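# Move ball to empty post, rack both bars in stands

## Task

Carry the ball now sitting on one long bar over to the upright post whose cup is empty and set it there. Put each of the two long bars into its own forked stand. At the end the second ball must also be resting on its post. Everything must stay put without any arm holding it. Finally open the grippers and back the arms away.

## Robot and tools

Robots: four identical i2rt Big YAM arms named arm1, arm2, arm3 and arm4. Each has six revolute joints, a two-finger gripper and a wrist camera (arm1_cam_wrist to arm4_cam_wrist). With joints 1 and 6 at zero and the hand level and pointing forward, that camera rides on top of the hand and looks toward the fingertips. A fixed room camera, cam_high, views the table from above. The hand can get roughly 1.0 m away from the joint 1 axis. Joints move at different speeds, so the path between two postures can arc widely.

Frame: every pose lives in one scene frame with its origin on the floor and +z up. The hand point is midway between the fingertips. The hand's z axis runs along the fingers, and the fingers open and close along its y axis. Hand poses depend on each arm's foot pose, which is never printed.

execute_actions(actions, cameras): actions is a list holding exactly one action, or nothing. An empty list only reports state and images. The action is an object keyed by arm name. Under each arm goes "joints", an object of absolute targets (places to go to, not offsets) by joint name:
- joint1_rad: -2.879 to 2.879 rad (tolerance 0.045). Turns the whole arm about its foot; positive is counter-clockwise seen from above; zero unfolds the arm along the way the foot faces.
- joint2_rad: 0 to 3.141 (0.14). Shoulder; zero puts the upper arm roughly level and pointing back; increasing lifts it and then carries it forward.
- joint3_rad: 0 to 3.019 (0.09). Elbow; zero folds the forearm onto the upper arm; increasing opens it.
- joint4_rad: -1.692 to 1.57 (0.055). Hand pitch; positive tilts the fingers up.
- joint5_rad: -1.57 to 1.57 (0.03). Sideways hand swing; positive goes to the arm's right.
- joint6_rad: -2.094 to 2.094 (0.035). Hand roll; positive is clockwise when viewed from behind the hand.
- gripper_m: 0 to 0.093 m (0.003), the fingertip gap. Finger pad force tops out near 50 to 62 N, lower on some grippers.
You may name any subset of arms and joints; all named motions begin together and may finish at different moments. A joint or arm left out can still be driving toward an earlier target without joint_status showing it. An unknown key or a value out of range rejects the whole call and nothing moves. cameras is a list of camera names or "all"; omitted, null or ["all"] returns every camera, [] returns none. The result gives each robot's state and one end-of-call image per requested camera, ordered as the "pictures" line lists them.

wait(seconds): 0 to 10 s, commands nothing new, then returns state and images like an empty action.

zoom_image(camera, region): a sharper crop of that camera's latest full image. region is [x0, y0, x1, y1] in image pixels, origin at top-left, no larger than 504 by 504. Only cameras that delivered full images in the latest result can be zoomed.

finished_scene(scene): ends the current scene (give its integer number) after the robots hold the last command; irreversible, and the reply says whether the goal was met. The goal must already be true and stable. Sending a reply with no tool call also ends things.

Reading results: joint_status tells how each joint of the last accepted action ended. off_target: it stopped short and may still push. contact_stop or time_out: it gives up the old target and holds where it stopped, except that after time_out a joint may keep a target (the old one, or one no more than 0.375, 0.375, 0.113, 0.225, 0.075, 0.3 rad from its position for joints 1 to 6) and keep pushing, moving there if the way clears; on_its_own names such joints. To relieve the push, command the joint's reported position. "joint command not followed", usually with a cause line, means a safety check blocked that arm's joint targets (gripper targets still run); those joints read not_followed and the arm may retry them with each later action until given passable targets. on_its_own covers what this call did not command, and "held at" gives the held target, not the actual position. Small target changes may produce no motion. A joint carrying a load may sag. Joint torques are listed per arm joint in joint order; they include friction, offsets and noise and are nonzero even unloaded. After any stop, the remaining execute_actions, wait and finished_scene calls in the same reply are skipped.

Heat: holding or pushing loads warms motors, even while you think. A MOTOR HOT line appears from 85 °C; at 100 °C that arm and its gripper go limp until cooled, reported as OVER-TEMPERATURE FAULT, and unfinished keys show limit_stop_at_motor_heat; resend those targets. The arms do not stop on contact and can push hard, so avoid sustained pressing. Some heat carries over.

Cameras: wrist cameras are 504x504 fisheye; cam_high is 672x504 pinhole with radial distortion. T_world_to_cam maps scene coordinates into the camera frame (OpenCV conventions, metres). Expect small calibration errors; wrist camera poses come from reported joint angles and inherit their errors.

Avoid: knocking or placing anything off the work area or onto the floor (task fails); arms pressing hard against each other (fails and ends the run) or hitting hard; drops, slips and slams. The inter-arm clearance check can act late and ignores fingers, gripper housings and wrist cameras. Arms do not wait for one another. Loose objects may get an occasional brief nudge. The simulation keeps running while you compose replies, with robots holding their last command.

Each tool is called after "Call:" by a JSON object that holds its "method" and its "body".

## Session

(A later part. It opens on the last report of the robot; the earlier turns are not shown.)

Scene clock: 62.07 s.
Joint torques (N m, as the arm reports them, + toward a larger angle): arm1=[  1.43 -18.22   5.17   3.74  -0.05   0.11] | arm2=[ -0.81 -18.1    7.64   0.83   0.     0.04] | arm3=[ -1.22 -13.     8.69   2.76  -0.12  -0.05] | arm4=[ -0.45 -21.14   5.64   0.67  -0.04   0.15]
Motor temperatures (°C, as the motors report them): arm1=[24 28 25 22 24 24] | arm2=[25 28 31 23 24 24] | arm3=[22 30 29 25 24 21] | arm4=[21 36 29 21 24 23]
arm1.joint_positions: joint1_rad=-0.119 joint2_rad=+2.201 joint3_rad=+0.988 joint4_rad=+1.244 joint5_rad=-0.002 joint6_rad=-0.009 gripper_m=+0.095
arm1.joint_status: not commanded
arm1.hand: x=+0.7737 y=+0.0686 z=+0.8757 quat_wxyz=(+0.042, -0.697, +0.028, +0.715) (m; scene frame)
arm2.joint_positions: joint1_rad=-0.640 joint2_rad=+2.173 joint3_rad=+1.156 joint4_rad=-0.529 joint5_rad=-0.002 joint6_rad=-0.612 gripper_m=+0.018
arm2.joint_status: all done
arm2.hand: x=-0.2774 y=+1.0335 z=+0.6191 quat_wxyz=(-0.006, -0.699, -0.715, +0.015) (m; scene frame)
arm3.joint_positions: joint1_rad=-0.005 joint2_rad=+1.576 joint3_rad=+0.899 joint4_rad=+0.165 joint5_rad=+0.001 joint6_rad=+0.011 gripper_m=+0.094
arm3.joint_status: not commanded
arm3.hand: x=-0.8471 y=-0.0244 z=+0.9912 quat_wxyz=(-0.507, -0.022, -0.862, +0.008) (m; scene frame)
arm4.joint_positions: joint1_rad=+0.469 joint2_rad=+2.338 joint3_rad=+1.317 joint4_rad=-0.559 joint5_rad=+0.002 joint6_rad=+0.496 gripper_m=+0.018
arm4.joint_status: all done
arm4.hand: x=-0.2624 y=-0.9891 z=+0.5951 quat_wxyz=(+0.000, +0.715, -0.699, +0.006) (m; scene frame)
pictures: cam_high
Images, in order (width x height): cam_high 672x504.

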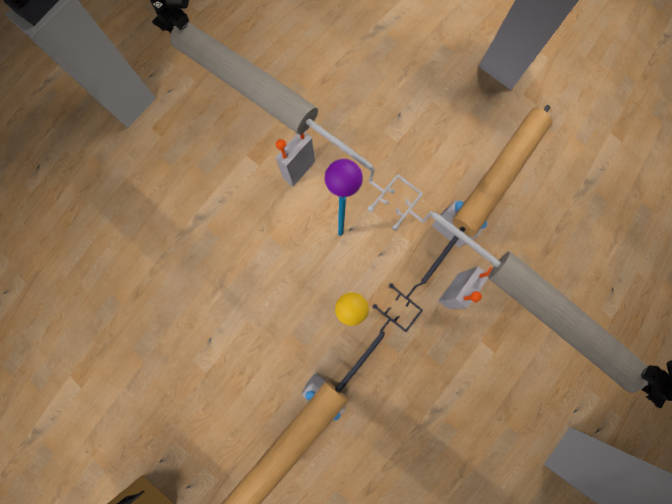

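Call:
{"method": "execute_actions", "body": {"actions": [{"arm2":{"joints":{"joint1_rad":-0.592,"joint2_rad":2.305,"joint3_rad":1.27,"joint4_rad":-0.478,"joint6_rad":-0.552}},"arm4":{"joints":{"joint1_rad":0.497,"joint2_rad":2.365,"joint3_rad":1.277,"joint4_rad":-0.428,"joint6_rad":0.538}}}], "cameras": ["cam_high","arm1_cam_wrist","arm3_cam_wrist"]}}

Scene clock: 63.60 s.
Joint torques (N m, as the arm reports them, + toward a larger angle): arm1=[  1.51 -18.3    5.19   3.76  -0.06   0.12] | arm2=[ -0.97 -17.6    6.82   0.55   0.08   0.03] | arm3=[ -1.27 -12.99   8.65   2.79  -0.12  -0.05] | arm4=[  0.25 -20.47   5.24   0.99   0.12   0.21]
Motor temperatures (°C, as the motors report them): arm1=[24 28 25 22 24 24] | arm2=[25 28 31 23 24 24] | arm3=[22 30 29 25 24 21] | arm4=[21 36 29 21 24 23]
arm1.joint_positions: joint1_rad=-0.119 joint2_rad=+2.201 joint3_rad=+0.988 joint4_rad=+1.244 joint5_rad=-0.002 joint6_rad=-0.009 gripper_m=+0.095
arm1.joint_status: not commanded
arm1.hand: x=+0.7737 y=+0.0686 z=+0.8757 quat_wxyz=(+0.042, -0.697, +0.028, +0.715) (m; scene frame)
arm2.joint_positions: joint1_rad=-0.594 joint2_rad=+2.321 joint3_rad=+1.249 joint4_rad=-0.474 joint5_rad=-0.003 joint6_rad=-0.562 gripper_m=+0.018
arm2.joint_status: all done
arm2.hand: x=-0.2678 y=+1.0043 z=+0.5658 quat_wxyz=(-0.007, -0.700, -0.714, +0.015) (m; scene frame)
arm3.joint_positions: joint1_rad=-0.005 joint2_rad=+1.576 joint3_rad=+0.899 joint4_rad=+0.165 joint5_rad=+0.001 joint6_rad=+0.011 gripper_m=+0.094
arm3.joint_status: not commanded
arm3.hand: x=-0.8471 y=-0.0244 z=+0.9912 quat_wxyz=(-0.507, -0.022, -0.862, +0.008) (m; scene frame)
arm4.joint_positions: joint1_rad=+0.496 joint2_rad=+2.396 joint3_rad=+1.264 joint4_rad=-0.450 joint5_rad=-0.001 joint6_rad=+0.528 gripper_m=+0.018
arm4.joint_status: all done
arm4.hand: x=-0.2619 y=-1.0180 z=+0.5567 quat_wxyz=(+0.002, +0.713, -0.701, +0.006) (m; scene frame)
pictures: arm1_cam_wrist, arm3_cam_wrist, cam_high
camera_calibration (this result's frames):
arm1_cam_wrist: T_world_to_cam=[[0.0999932, 0.994828, 0.0178664, -0.162384], [0.569356, -0.0424832, -0.820993, 0.28428], [-0.815987, 0.092266, -0.570659, 1.24823], [0, 0, 0, 1]] pos_world=[0.87292, 0.0584523, 0.948607]
arm3_cam_wrist: T_world_to_cam=[[-0.0488484, -0.998771, -0.00837962, -0.0565475], [-0.901399, 0.0476967, -0.430354, -0.327405], [0.430225, -0.0134687, -0.902621, 1.38166], [0, 0, 0, 1]] pos_world=[-0.892309, -0.0222527, 1.10574]
Images, in order (width x height): arm1_cam_wrist 504x504, arm3_cam_wrist 504x504, cam_high 672x504.

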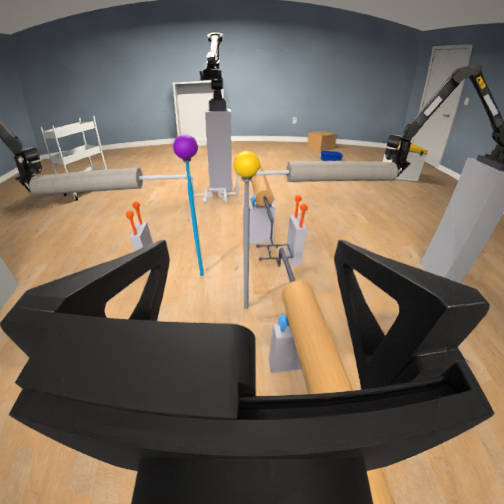

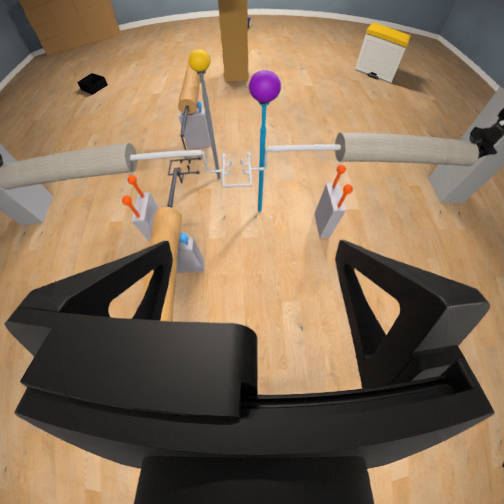

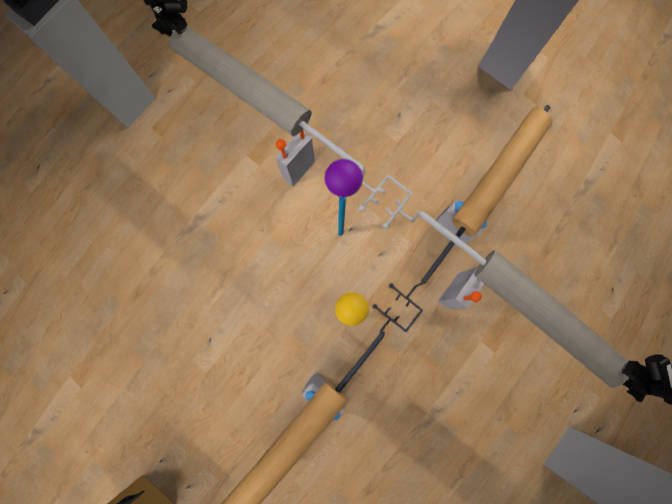

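Call:
{"method": "execute_actions", "body": {"actions": [{"arm2":{"joints":{"joint2_rad":2.478,"joint3_rad":1.34,"joint4_rad":-0.385}},"arm4":{"joints":{"joint2_rad":2.538,"joint3_rad":1.385,"joint4_rad":-0.34}}}], "cameras": ["cam_high","arm1_cam_wrist","arm3_cam_wrist"]}}

Call:
{"method": "zoom_image", "body": {"camera": "cam_high", "region": [240, 90, 540, 340]}}

Scene clock: 65.20 s.
Joint torques (N m, as the arm reports them, + toward a larger angle): arm1=[  1.47 -18.39   5.16   3.73  -0.05   0.12] | arm2=[ -0.97 -19.     5.38   0.44   0.14  -0.02] | arm3=[ -1.18 -13.06   8.7    2.82  -0.12  -0.06] | arm4=[ -1.09 -21.27   5.92   0.74   0.13   0.2 ]
Motor temperatures (°C, as the motors report them): arm1=[24 28 25 22 24 24] | arm2=[25 28 31 23 24 24] | arm3=[22 30 29 25 24 21] | arm4=[21 36 28 21 24 23]
arm1.joint_positions: joint1_rad=-0.119 joint2_rad=+2.201 joint3_rad=+0.988 joint4_rad=+1.244 joint5_rad=-0.002 joint6_rad=-0.009 gripper_m=+0.095
arm1.joint_status: not commanded
arm1.hand: x=+0.7737 y=+0.0686 z=+0.8757 quat_wxyz=(+0.042, -0.697, +0.028, +0.715) (m; scene frame)
arm2.joint_positions: joint1_rad=-0.594 joint2_rad=+2.498 joint3_rad=+1.325 joint4_rad=-0.377 joint5_rad=-0.004 joint6_rad=-0.561 gripper_m=+0.018
arm2.joint_status: all done
arm2.hand: x=-0.2678 y=+1.0035 z=+0.4914 quat_wxyz=(-0.007, -0.700, -0.714, +0.013) (m; scene frame)
arm3.joint_positions: joint1_rad=-0.005 joint2_rad=+1.576 joint3_rad=+0.899 joint4_rad=+0.165 joint5_rad=+0.001 joint6_rad=+0.011 gripper_m=+0.094
arm3.joint_status: not commanded
arm3.hand: x=-0.8471 y=-0.0244 z=+0.9912 quat_wxyz=(-0.507, -0.022, -0.862, +0.008) (m; scene frame)
arm4.joint_positions: joint1_rad=+0.498 joint2_rad=+2.577 joint3_rad=+1.353 joint4_rad=-0.357 joint5_rad=-0.001 joint6_rad=+0.530 gripper_m=+0.018
arm4.joint_status: all done
arm4.hand: x=-0.2628 y=-1.0185 z=+0.4818 quat_wxyz=(+0.002, +0.713, -0.701, +0.005) (m; scene frame)
pictures: arm1_cam_wrist, arm3_cam_wrist, cam_high
camera_calibration (this result's frames):
arm1_cam_wrist: T_world_to_cam=[[0.0999932, 0.994828, 0.0178664, -0.162384], [0.569356, -0.0424832, -0.820993, 0.28428], [-0.815987, 0.092266, -0.570659, 1.24823], [0, 0, 0, 1]] pos_world=[0.87292, 0.0584523, 0.948607]
arm3_cam_wrist: T_world_to_cam=[[-0.0488484, -0.998771, -0.00837962, -0.0565475], [-0.901399, 0.0476967, -0.430354, -0.327405], [0.430225, -0.0134687, -0.902621, 1.38166], [0, 0, 0, 1]] pos_world=[-0.892309, -0.0222527, 1.10574]
Images, in order (width x height): arm1_cam_wrist 504x504, arm3_cam_wrist 504x504, cam_high 672x504.

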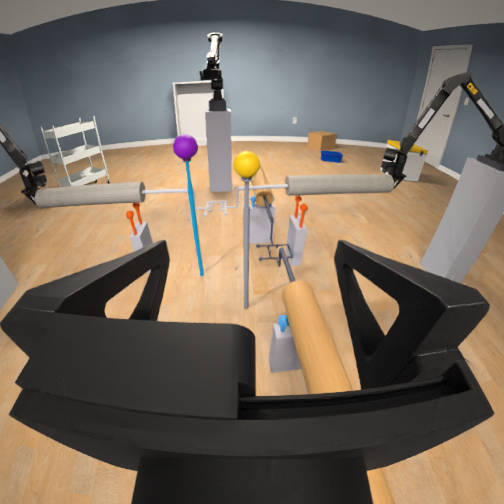

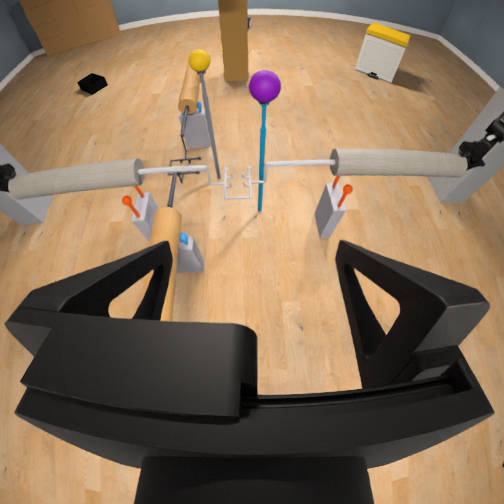

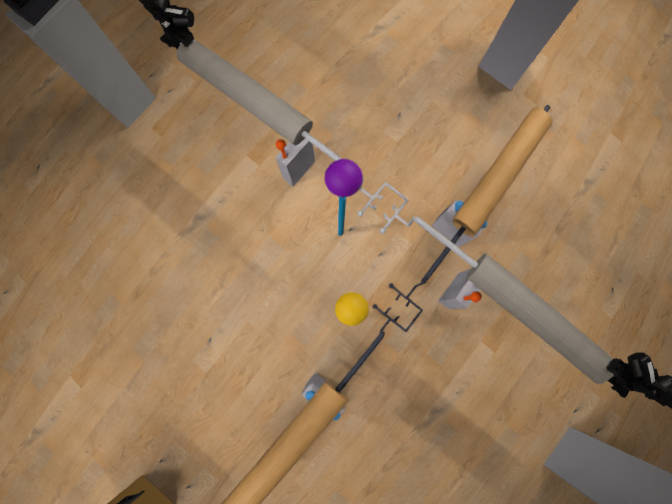

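Region (240, 90, 540, 340) of cam_high's 672x504 image, scaled by 1.680, with more detail than that image has.

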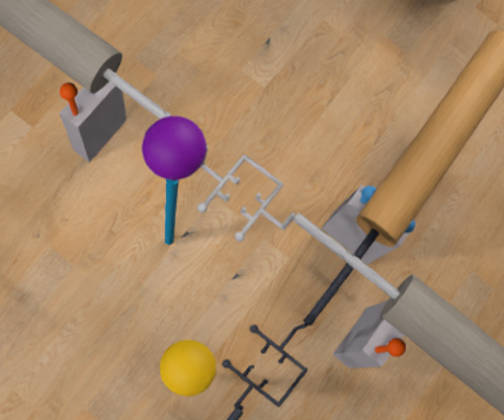

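Call:
{"method": "execute_actions", "body": {"actions": [{"arm2":{"joints":{"joint2_rad":2.606,"joint3_rad":1.41,"joint4_rad":-0.345}},"arm4":{"joints":{"joint2_rad":2.66,"joint3_rad":1.482,"joint4_rad":-0.312}}}], "cameras": ["cam_high","arm1_cam_wrist","arm3_cam_wrist"]}}

Call:
{"method": "zoom_image", "body": {"camera": "arm1_cam_wrist", "region": [90, 150, 360, 270]}}

Call:
{"method": "zoom_image", "body": {"camera": "arm3_cam_wrist", "region": [90, 120, 400, 260]}}

Scene clock: 66.63 s.
Joint torques (N m, as the arm reports them, + toward a larger angle): arm1=[  1.49 -18.39   5.15   3.76  -0.06   0.11] | arm2=[ -0.63 -19.23   4.94   0.51   0.17   0.03] | arm3=[ -1.18 -12.81   8.69   2.76  -0.13  -0.05] | arm4=[ -0.94 -21.7    6.26   0.86   0.02   0.12]
Motor temperatures (°C, as the motors report them): arm1=[24 28 25 22 24 24] | arm2=[25 28 31 23 24 24] | arm3=[22 30 29 25 24 21] | arm4=[21 37 28 21 24 23]
arm1.joint_positions: joint1_rad=-0.119 joint2_rad=+2.201 joint3_rad=+0.988 joint4_rad=+1.244 joint5_rad=-0.002 joint6_rad=-0.009 gripper_m=+0.095
arm1.joint_status: not commanded
arm1.hand: x=+0.7737 y=+0.0686 z=+0.8757 quat_wxyz=(+0.042, -0.697, +0.028, +0.715) (m; scene frame)
arm2.joint_positions: joint1_rad=-0.594 joint2_rad=+2.619 joint3_rad=+1.395 joint4_rad=-0.336 joint5_rad=-0.005 joint6_rad=-0.561 gripper_m=+0.018
arm2.joint_status: all done
arm2.hand: x=-0.2670 y=+1.0046 z=+0.4418 quat_wxyz=(-0.007, -0.701, -0.713, +0.008) (m; scene frame)
arm3.joint_positions: joint1_rad=-0.005 joint2_rad=+1.576 joint3_rad=+0.899 joint4_rad=+0.165 joint5_rad=+0.001 joint6_rad=+0.011 gripper_m=+0.094
arm3.joint_status: not commanded
arm3.hand: x=-0.8471 y=-0.0244 z=+0.9912 quat_wxyz=(-0.507, -0.022, -0.862, +0.008) (m; scene frame)
arm4.joint_positions: joint1_rad=+0.499 joint2_rad=+2.698 joint3_rad=+1.443 joint4_rad=-0.333 joint5_rad=+0.000 joint6_rad=+0.533 gripper_m=+0.018
arm4.joint_status: all done
arm4.hand: x=-0.2643 y=-1.0171 z=+0.4338 quat_wxyz=(+0.002, +0.713, -0.701, +0.009) (m; scene frame)
pictures: arm1_cam_wrist, arm3_cam_wrist, cam_high
camera_calibration (this result's frames):
arm1_cam_wrist: T_world_to_cam=[[0.0999932, 0.994828, 0.0178664, -0.162384], [0.569356, -0.0424832, -0.820993, 0.28428], [-0.815987, 0.092266, -0.570659, 1.24823], [0, 0, 0, 1]] pos_world=[0.87292, 0.0584523, 0.948607]
arm3_cam_wrist: T_world_to_cam=[[-0.0488484, -0.998771, -0.00837962, -0.0565475], [-0.901399, 0.0476967, -0.430354, -0.327405], [0.430225, -0.0134687, -0.902621, 1.38166], [0, 0, 0, 1]] pos_world=[-0.892309, -0.0222527, 1.10574]
Images, in order (width x height): arm1_cam_wrist 504x504, arm3_cam_wrist 504x504, cam_high 672x504.

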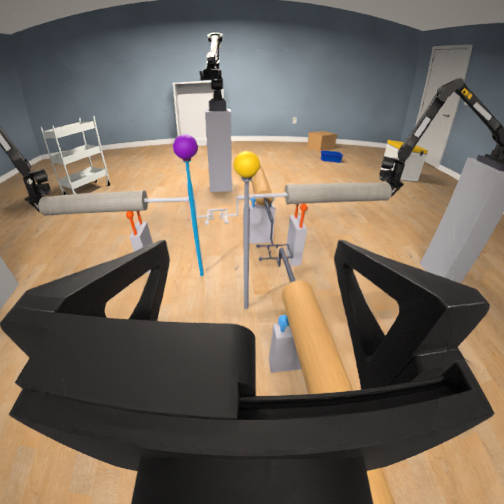

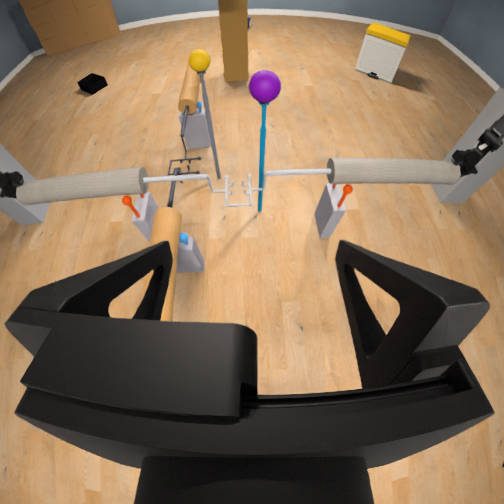

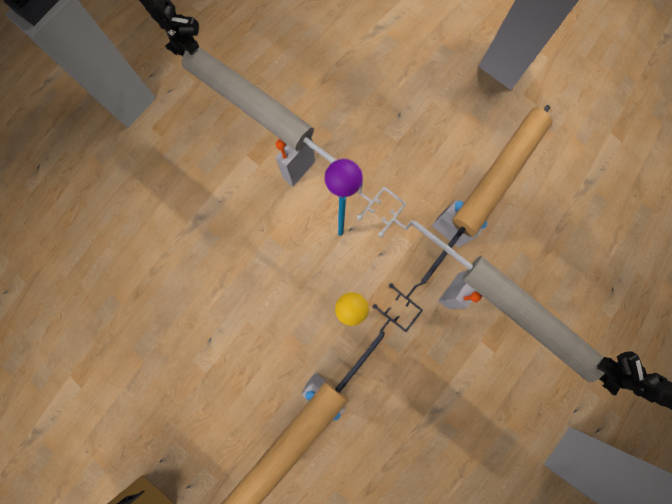

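Region (90, 150, 360, 270) of arm1_cam_wrist's 504x504 image, scaled by 1.867, with more detail than that image has.

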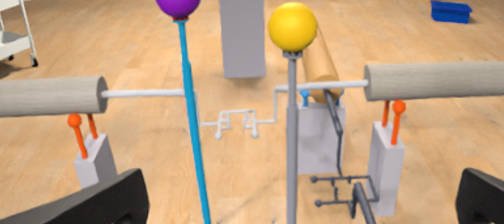

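Region (90, 120, 400, 260) of arm3_cam_wrist's 504x504 image, scaled by 1.626, with more detail than that image has; it fills the top 228 rows of this view, and the rest is white.

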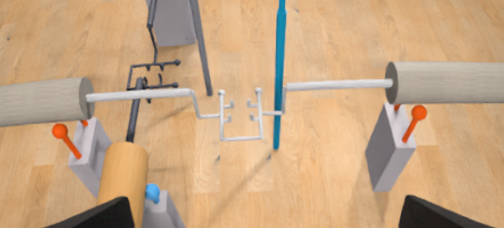

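Call:
{"method": "execute_actions", "body": {"actions": [{"arm2":{"joints":{"joint1_rad":-0.582,"joint2_rad":2.626,"joint4_rad":-0.355}},"arm4":{"joints":{"joint2_rad":2.676}}}], "cameras": ["cam_high","arm1_cam_wrist","arm3_cam_wrist"]}}

Call:
{"method": "zoom_image", "body": {"camera": "arm1_cam_wrist", "region": [100, 170, 330, 250]}}

Scene clock: 67.97 s.
Joint torques (N m, as the arm reports them, + toward a larger angle): arm1=[  1.34 -18.34   5.16   3.76  -0.05   0.12] | arm2=[  0.23 -17.26   5.05  -0.02   0.16   0.03] | arm3=[ -1.32 -13.     8.67   2.76  -0.13  -0.05] | arm4=[ -0.13 -20.58   6.07   0.85   0.04   0.13]
Motor temperatures (°C, as the motors report them): arm1=[24 29 25 22 24 24] | arm2=[25 29 30 23 24 24] | arm3=[22 30 29 25 24 21] | arm4=[21 37 28 21 24 23]
arm1.joint_positions: joint1_rad=-0.119 joint2_rad=+2.201 joint3_rad=+0.988 joint4_rad=+1.244 joint5_rad=-0.002 joint6_rad=-0.009 gripper_m=+0.095
arm1.joint_status: not commanded
arm1.hand: x=+0.7737 y=+0.0686 z=+0.8757 quat_wxyz=(+0.042, -0.697, +0.028, +0.715) (m; scene frame)
arm2.joint_positions: joint1_rad=-0.594 joint2_rad=+2.619 joint3_rad=+1.395 joint4_rad=-0.336 joint5_rad=-0.005 joint6_rad=-0.561 gripper_m=+0.018
arm2.joint_status: all done
arm2.hand: x=-0.2670 y=+1.0046 z=+0.4418 quat_wxyz=(-0.007, -0.701, -0.713, +0.008) (m; scene frame)
arm3.joint_positions: joint1_rad=-0.005 joint2_rad=+1.576 joint3_rad=+0.899 joint4_rad=+0.165 joint5_rad=+0.001 joint6_rad=+0.011 gripper_m=+0.094
arm3.joint_status: not commanded
arm3.hand: x=-0.8471 y=-0.0244 z=+0.9912 quat_wxyz=(-0.507, -0.022, -0.862, +0.008) (m; scene frame)
arm4.joint_positions: joint1_rad=+0.499 joint2_rad=+2.698 joint3_rad=+1.443 joint4_rad=-0.333 joint5_rad=+0.000 joint6_rad=+0.533 gripper_m=+0.018
arm4.joint_status: all done
arm4.hand: x=-0.2643 y=-1.0171 z=+0.4338 quat_wxyz=(+0.002, +0.713, -0.701, +0.009) (m; scene frame)
pictures: arm1_cam_wrist, arm3_cam_wrist, cam_high
camera_calibration (this result's frames):
arm1_cam_wrist: T_world_to_cam=[[0.0999932, 0.994828, 0.0178664, -0.162384], [0.569356, -0.0424832, -0.820993, 0.28428], [-0.815987, 0.092266, -0.570659, 1.24823], [0, 0, 0, 1]] pos_world=[0.87292, 0.0584523, 0.948607]
arm3_cam_wrist: T_world_to_cam=[[-0.0488484, -0.998771, -0.00837962, -0.0565475], [-0.901399, 0.0476967, -0.430354, -0.327405], [0.430225, -0.0134687, -0.902621, 1.38166], [0, 0, 0, 1]] pos_world=[-0.892309, -0.0222527, 1.10574]
Images, in order (width x height): arm1_cam_wrist 504x504, arm3_cam_wrist 504x504, cam_high 672x504.

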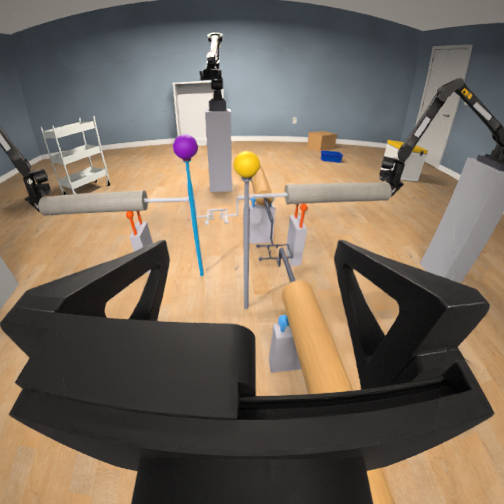

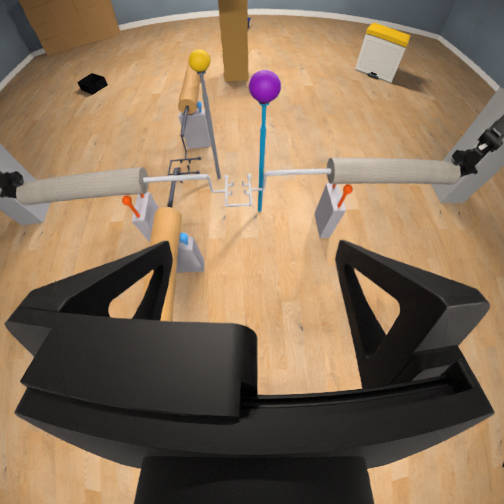

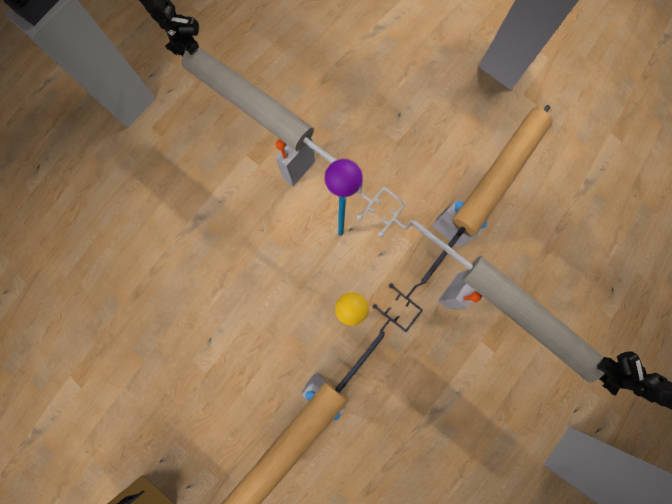

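Region (100, 170, 330, 250) of arm1_cam_wrist's 504x504 image, scaled by 2.191, with more detail than that image has; it fills the top 175 rows of this view, and the rest is white.

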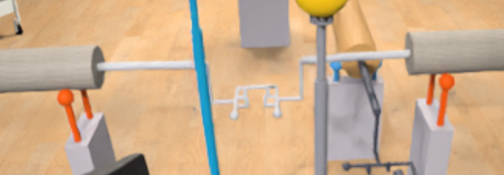

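Call:
{"method": "execute_actions", "body": {"actions": [{"arm2":{"joints":{"gripper_m":0.09}},"arm4":{"joints":{"gripper_m":0.09}}}], "cameras": ["cam_high","arm1_cam_wrist","arm3_cam_wrist"]}}

Call:
{"method": "zoom_image", "body": {"camera": "arm1_cam_wrist", "region": [100, 170, 330, 250]}}

Scene clock: 68.90 s.
Joint torques (N m, as the arm reports them, + toward a larger angle): arm1=[  1.42 -18.21   5.17   3.75  -0.05   0.11] | arm2=[  0.01 -17.64   5.04   0.14   0.12   0.03] | arm3=[ -1.33 -13.1    8.65   2.75  -0.12  -0.06] | arm4=[ -0.32 -19.45   5.23   0.82   0.03   0.1 ]
Motor temperatures (°C, as the motors report them): arm1=[24 29 25 22 24 24] | arm2=[25 29 30 23 24 24] | arm3=[22 30 29 25 24 21] | arm4=[21 37 28 21 24 23]
arm1.joint_positions: joint1_rad=-0.119 joint2_rad=+2.201 joint3_rad=+0.988 joint4_rad=+1.244 joint5_rad=-0.002 joint6_rad=-0.009 gripper_m=+0.095
arm1.joint_status: not commanded
arm1.hand: x=+0.7737 y=+0.0686 z=+0.8757 quat_wxyz=(+0.042, -0.697, +0.028, +0.715) (m; scene frame)
arm2.joint_positions: joint1_rad=-0.594 joint2_rad=+2.619 joint3_rad=+1.395 joint4_rad=-0.341 joint5_rad=-0.003 joint6_rad=-0.561 gripper_m=+0.090
arm2.joint_status: all done
arm2.hand: x=-0.2664 y=+1.0056 z=+0.4418 quat_wxyz=(-0.005, -0.701, -0.713, +0.006) (m; scene frame)
arm3.joint_positions: joint1_rad=-0.005 joint2_rad=+1.576 joint3_rad=+0.899 joint4_rad=+0.165 joint5_rad=+0.001 joint6_rad=+0.011 gripper_m=+0.094
arm3.joint_status: not commanded
arm3.hand: x=-0.8471 y=-0.0244 z=+0.9912 quat_wxyz=(-0.507, -0.022, -0.862, +0.008) (m; scene frame)
arm4.joint_positions: joint1_rad=+0.499 joint2_rad=+2.687 joint3_rad=+1.459 joint4_rad=-0.329 joint5_rad=+0.000 joint6_rad=+0.533 gripper_m=+0.090
arm4.joint_status: all done
arm4.hand: x=-0.2725 y=-1.0035 z=+0.4410 quat_wxyz=(-0.002, +0.713, -0.701, -0.006) (m; scene frame)
pictures: arm1_cam_wrist, arm3_cam_wrist, cam_high
camera_calibration (this result's frames):
arm1_cam_wrist: T_world_to_cam=[[0.0999932, 0.994828, 0.0178664, -0.162384], [0.569356, -0.0424832, -0.820993, 0.28428], [-0.815987, 0.092266, -0.570659, 1.24823], [0, 0, 0, 1]] pos_world=[0.87292, 0.0584523, 0.948607]
arm3_cam_wrist: T_world_to_cam=[[-0.0488484, -0.998771, -0.00837962, -0.0565475], [-0.901399, 0.0476967, -0.430354, -0.327405], [0.430225, -0.0134687, -0.902621, 1.38166], [0, 0, 0, 1]] pos_world=[-0.892309, -0.0222527, 1.10574]
Images, in order (width x height): arm1_cam_wrist 504x504, arm3_cam_wrist 504x504, cam_high 672x504.

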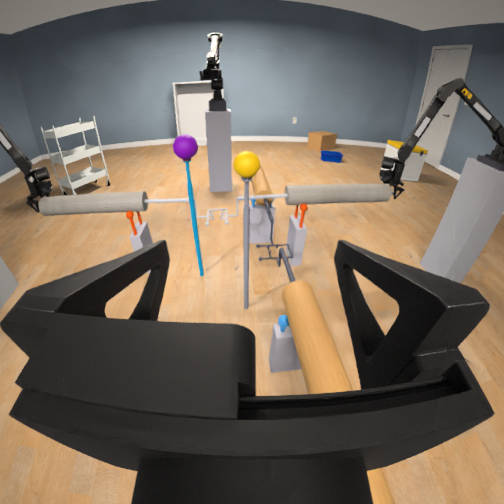

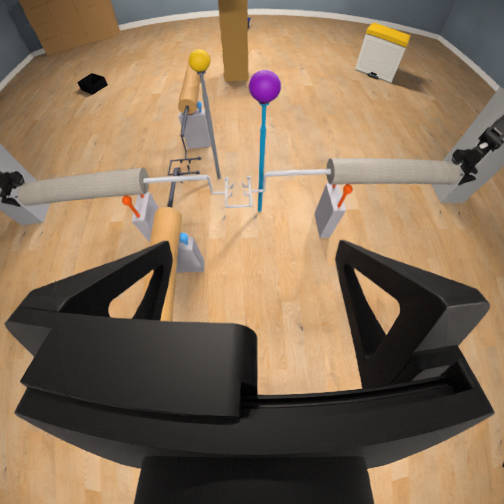

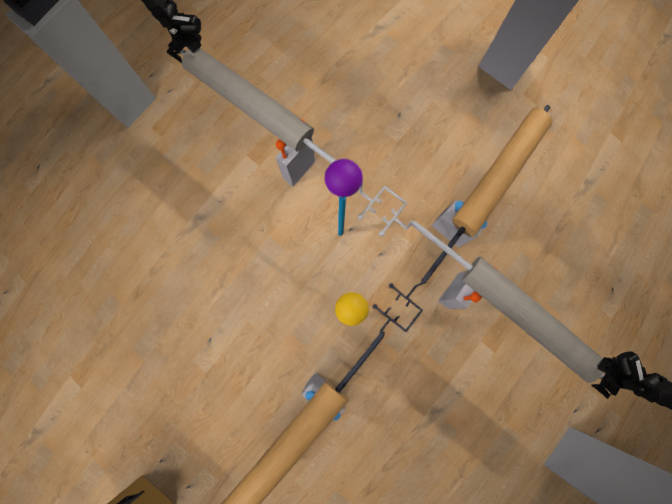

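Region (100, 170, 330, 250) of arm1_cam_wrist's 504x504 image, scaled by 2.191, with more detail than that image has; it fills the top 175 rows of this view, and the rest is white.

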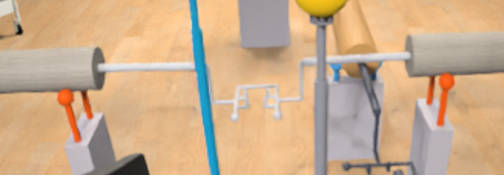

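Call:
{"method": "execute_actions", "body": {"actions": [{"arm2":{"joints":{"joint3_rad":1.25,"joint4_rad":-0.55}},"arm4":{"joints":{"joint3_rad":1.3,"joint4_rad":-0.54}}}], "cameras": ["cam_high"]}}

Call:
{"method": "execute_actions", "body": {"actions": [{"arm2":{"joints":{"joint2_rad":2.2,"joint3_rad":0.9,"joint4_rad":-0.6}},"arm4":{"joints":{"joint2_rad":2.25,"joint3_rad":0.95,"joint4_rad":-0.6}}}]}}

Scene clock: 70.63 s.
Joint torques (N m, as the arm reports them, + toward a larger angle): arm1=[  1.58 -18.36   5.19   3.72  -0.05   0.12] | arm2=[  0.01 -15.31   2.33  -0.41   0.1    0.01] | arm3=[ -1.28 -13.11   8.71   2.81  -0.11  -0.07] | arm4=[ -0.8  -17.14   2.16  -0.76   0.01   0.14]
Motor temperatures (°C, as the motors report them): arm1=[24 29 25 22 24 24] | arm2=[25 29 30 23 24 24] | arm3=[22 30 29 25 24 21] | arm4=[21 37 27 21 24 23]
arm1.joint_positions: joint1_rad=-0.119 joint2_rad=+2.201 joint3_rad=+0.988 joint4_rad=+1.244 joint5_rad=-0.002 joint6_rad=-0.009 gripper_m=+0.095
arm1.joint_status: not commanded
arm1.hand: x=+0.7737 y=+0.0686 z=+0.8757 quat_wxyz=(+0.042, -0.697, +0.028, +0.715) (m; scene frame)
arm2.joint_positions: joint1_rad=-0.594 joint2_rad=+2.621 joint3_rad=+1.241 joint4_rad=-0.541 joint5_rad=-0.003 joint6_rad=-0.561 gripper_m=+0.090
arm2.joint_status: all done
arm2.hand: x=-0.1922 y=+1.1285 z=+0.4390 quat_wxyz=(+0.036, -0.690, -0.703, -0.167) (m; scene frame)
arm3.joint_positions: joint1_rad=-0.005 joint2_rad=+1.576 joint3_rad=+0.899 joint4_rad=+0.165 joint5_rad=+0.001 joint6_rad=+0.011 gripper_m=+0.094
arm3.joint_status: not commanded
arm3.hand: x=-0.8471 y=-0.0244 z=+0.9912 quat_wxyz=(-0.507, -0.022, -0.862, +0.008) (m; scene frame)
arm4.joint_positions: joint1_rad=+0.499 joint2_rad=+2.681 joint3_rad=+1.290 joint4_rad=-0.527 joint5_rad=+0.000 joint6_rad=+0.533 gripper_m=+0.090
arm4.joint_status: all done
arm4.hand: x=-0.1954 y=-1.1294 z=+0.4421 quat_wxyz=(+0.041, +0.702, -0.691, +0.168) (m; scene frame)
pictures: cam_high
Images, in order (width x height): cam_high 672x504.

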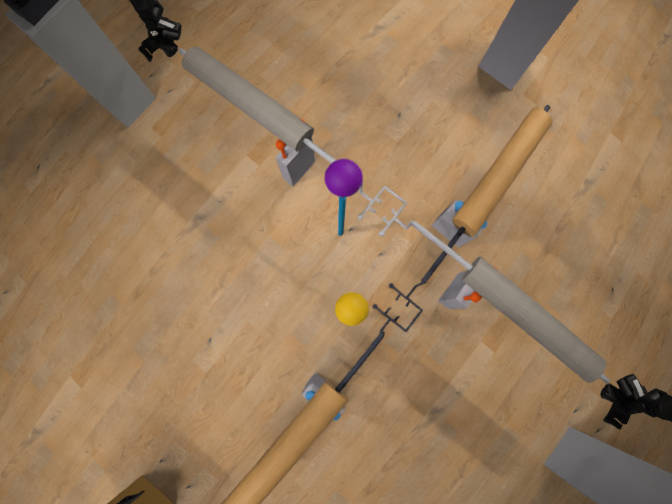

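Scene clock: 71.90 s.
Joint torques (N m, as the arm reports them, + toward a larger angle): arm1=[  1.35 -18.38   5.18   3.72  -0.06   0.12] | arm2=[  0.19 -11.53   2.38  -0.25   0.09   0.01] | arm3=[ -1.13 -12.82   8.67   2.8   -0.11  -0.06] | arm4=[ -1.01 -13.48   2.19  -0.65   0.01   0.12]
Motor temperatures (°C, as the motors report them): arm1=[24 29 25 22 24 24] | arm2=[25 29 30 23 24 24] | arm3=[22 30 29 25 24 21] | arm4=[21 36 27 21 24 23]
arm1.joint_positions: joint1_rad=-0.119 joint2_rad=+2.201 joint3_rad=+0.988 joint4_rad=+1.244 joint5_rad=-0.002 joint6_rad=-0.009 gripper_m=+0.095
arm1.joint_status: not commanded
arm1.hand: x=+0.7737 y=+0.0686 z=+0.8757 quat_wxyz=(+0.042, -0.697, +0.028, +0.715) (m; scene frame)
arm2.joint_positions: joint1_rad=-0.594 joint2_rad=+2.179 joint3_rad=+0.904 joint4_rad=-0.591 joint5_rad=-0.003 joint6_rad=-0.561 gripper_m=+0.090
arm2.joint_status: all done
arm2.hand: x=-0.1723 y=+1.1627 z=+0.5863 quat_wxyz=(+0.030, -0.693, -0.706, -0.141) (m; scene frame)
arm3.joint_positions: joint1_rad=-0.005 joint2_rad=+1.576 joint3_rad=+0.899 joint4_rad=+0.165 joint5_rad=+0.001 joint6_rad=+0.011 gripper_m=+0.094
arm3.joint_status: not commanded
arm3.hand: x=-0.8471 y=-0.0244 z=+0.9912 quat_wxyz=(-0.507, -0.022, -0.862, +0.008) (m; scene frame)
arm4.joint_positions: joint1_rad=+0.499 joint2_rad=+2.241 joint3_rad=+0.956 joint4_rad=-0.587 joint5_rad=+0.000 joint6_rad=+0.533 gripper_m=+0.090
arm4.joint_status: all done
arm4.hand: x=-0.1794 y=-1.1558 z=+0.5951 quat_wxyz=(+0.036, +0.705, -0.693, +0.146) (m; scene frame)
pictures: arm1_cam_wrist, arm2_cam_wrist, arm3_cam_wrist, arm4_cam_wrist, cam_high
camera_calibration (this result's frames):
arm1_cam_wrist: T_world_to_cam=[[0.0999932, 0.994828, 0.0178664, -0.162384], [0.569356, -0.0424832, -0.820993, 0.28428], [-0.815987, 0.092266, -0.570659, 1.24823], [0, 0, 0, 1]] pos_world=[0.87292, 0.0584523, 0.948607]
arm2_cam_wrist: T_world_to_cam=[[-0.990557, 0.0108395, -0.136671, -0.103213], [-0.099127, 0.632034, 0.768575, -1.2008], [0.0947117, 0.774865, -0.624991, -0.393921], [0, 0, 0, 1]] pos_world=[-0.183962, 1.0653, 0.662601]
arm3_cam_wrist: T_world_to_cam=[[-0.0488484, -0.998771, -0.00837962, -0.0565475], [-0.901399, 0.0476967, -0.430354, -0.327405], [0.430225, -0.0134687, -0.902621, 1.38166], [0, 0, 0, 1]] pos_world=[-0.892309, -0.0222527, 1.10574]
arm4_cam_wrist: T_world_to_cam=[[0.987776, 0.0310792, 0.152754, 0.120152], [-0.0965509, -0.64735, 0.756053, -1.21021], [0.122383, -0.761559, -0.636436, -0.354423], [0, 0, 0, 1]] pos_world=[-0.192155, -1.05708, 0.671064]
Images, in order (width x height): arm1_cam_wrist 504x504, arm2_cam_wrist 504x504, arm3_cam_wrist 504x504, arm4_cam_wrist 504x504, cam_high 672x504.

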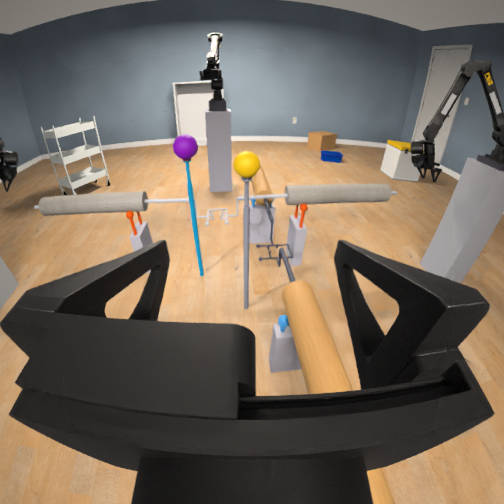

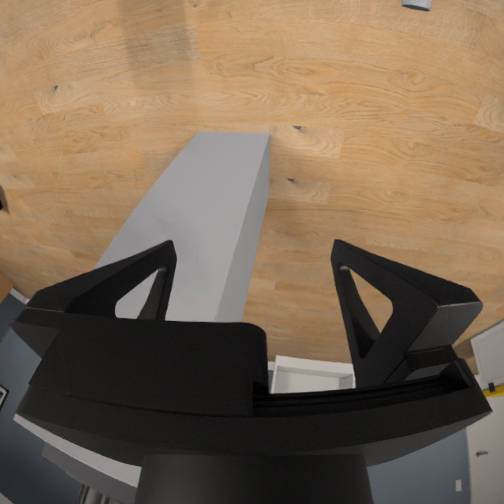

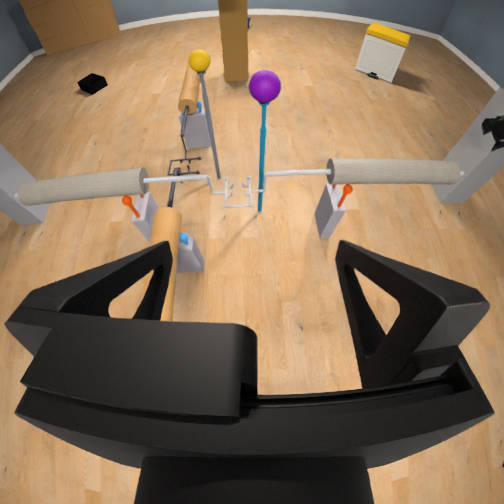

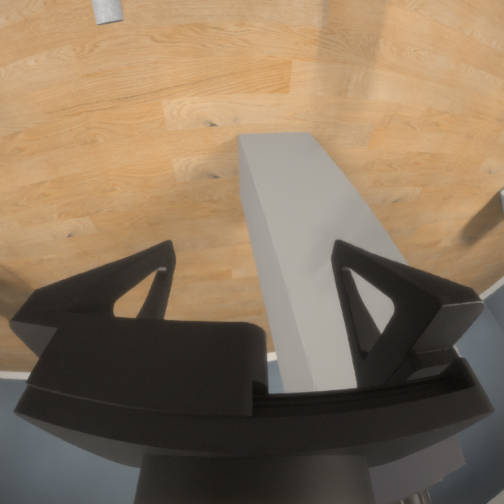

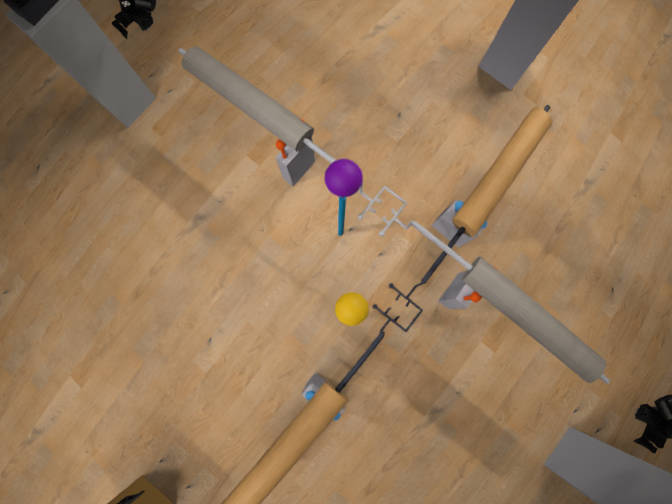

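Call:
{"method": "zoom_image", "body": {"camera": "arm1_cam_wrist", "region": [110, 180, 180, 240]}}

Call:
{"method": "zoom_image", "body": {"camera": "arm1_cam_wrist", "region": [235, 170, 325, 240]}}

Call:
{"method": "zoom_image", "body": {"camera": "cam_high", "region": [260, 110, 520, 340]}}

Region (110, 180, 180, 240) of arm1_cam_wrist's 504x504 image, scaled by 7.200, with more detail than that image has; it fills the top 432 rows of this view, and the rest is white.

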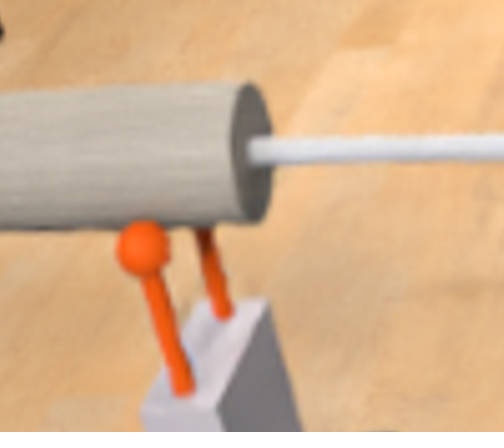

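Region (235, 170, 325, 240) of arm1_cam_wrist's 504x504 image, scaled by 5.600, with more detail than that image has.

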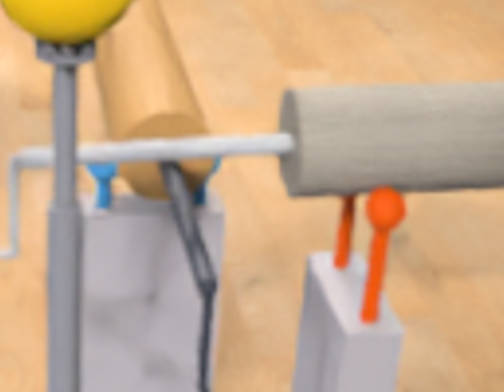

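Region (260, 110, 520, 340) of cam_high's 672x504 image, scaled by 1.938, with more detail than that image has; it fills the top 446 rows of this view, and the rest is white.

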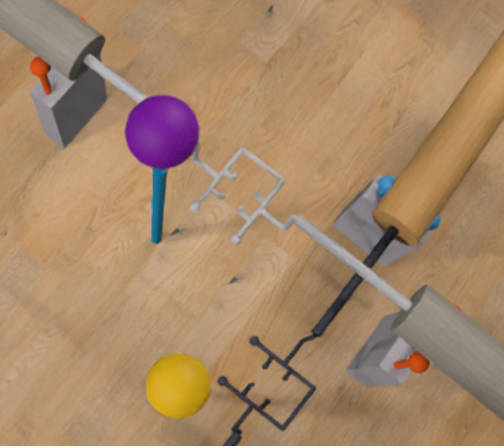

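Call:
{"method": "finished_scene", "body": {"scene": 2}}

The scene is finished: the task was done.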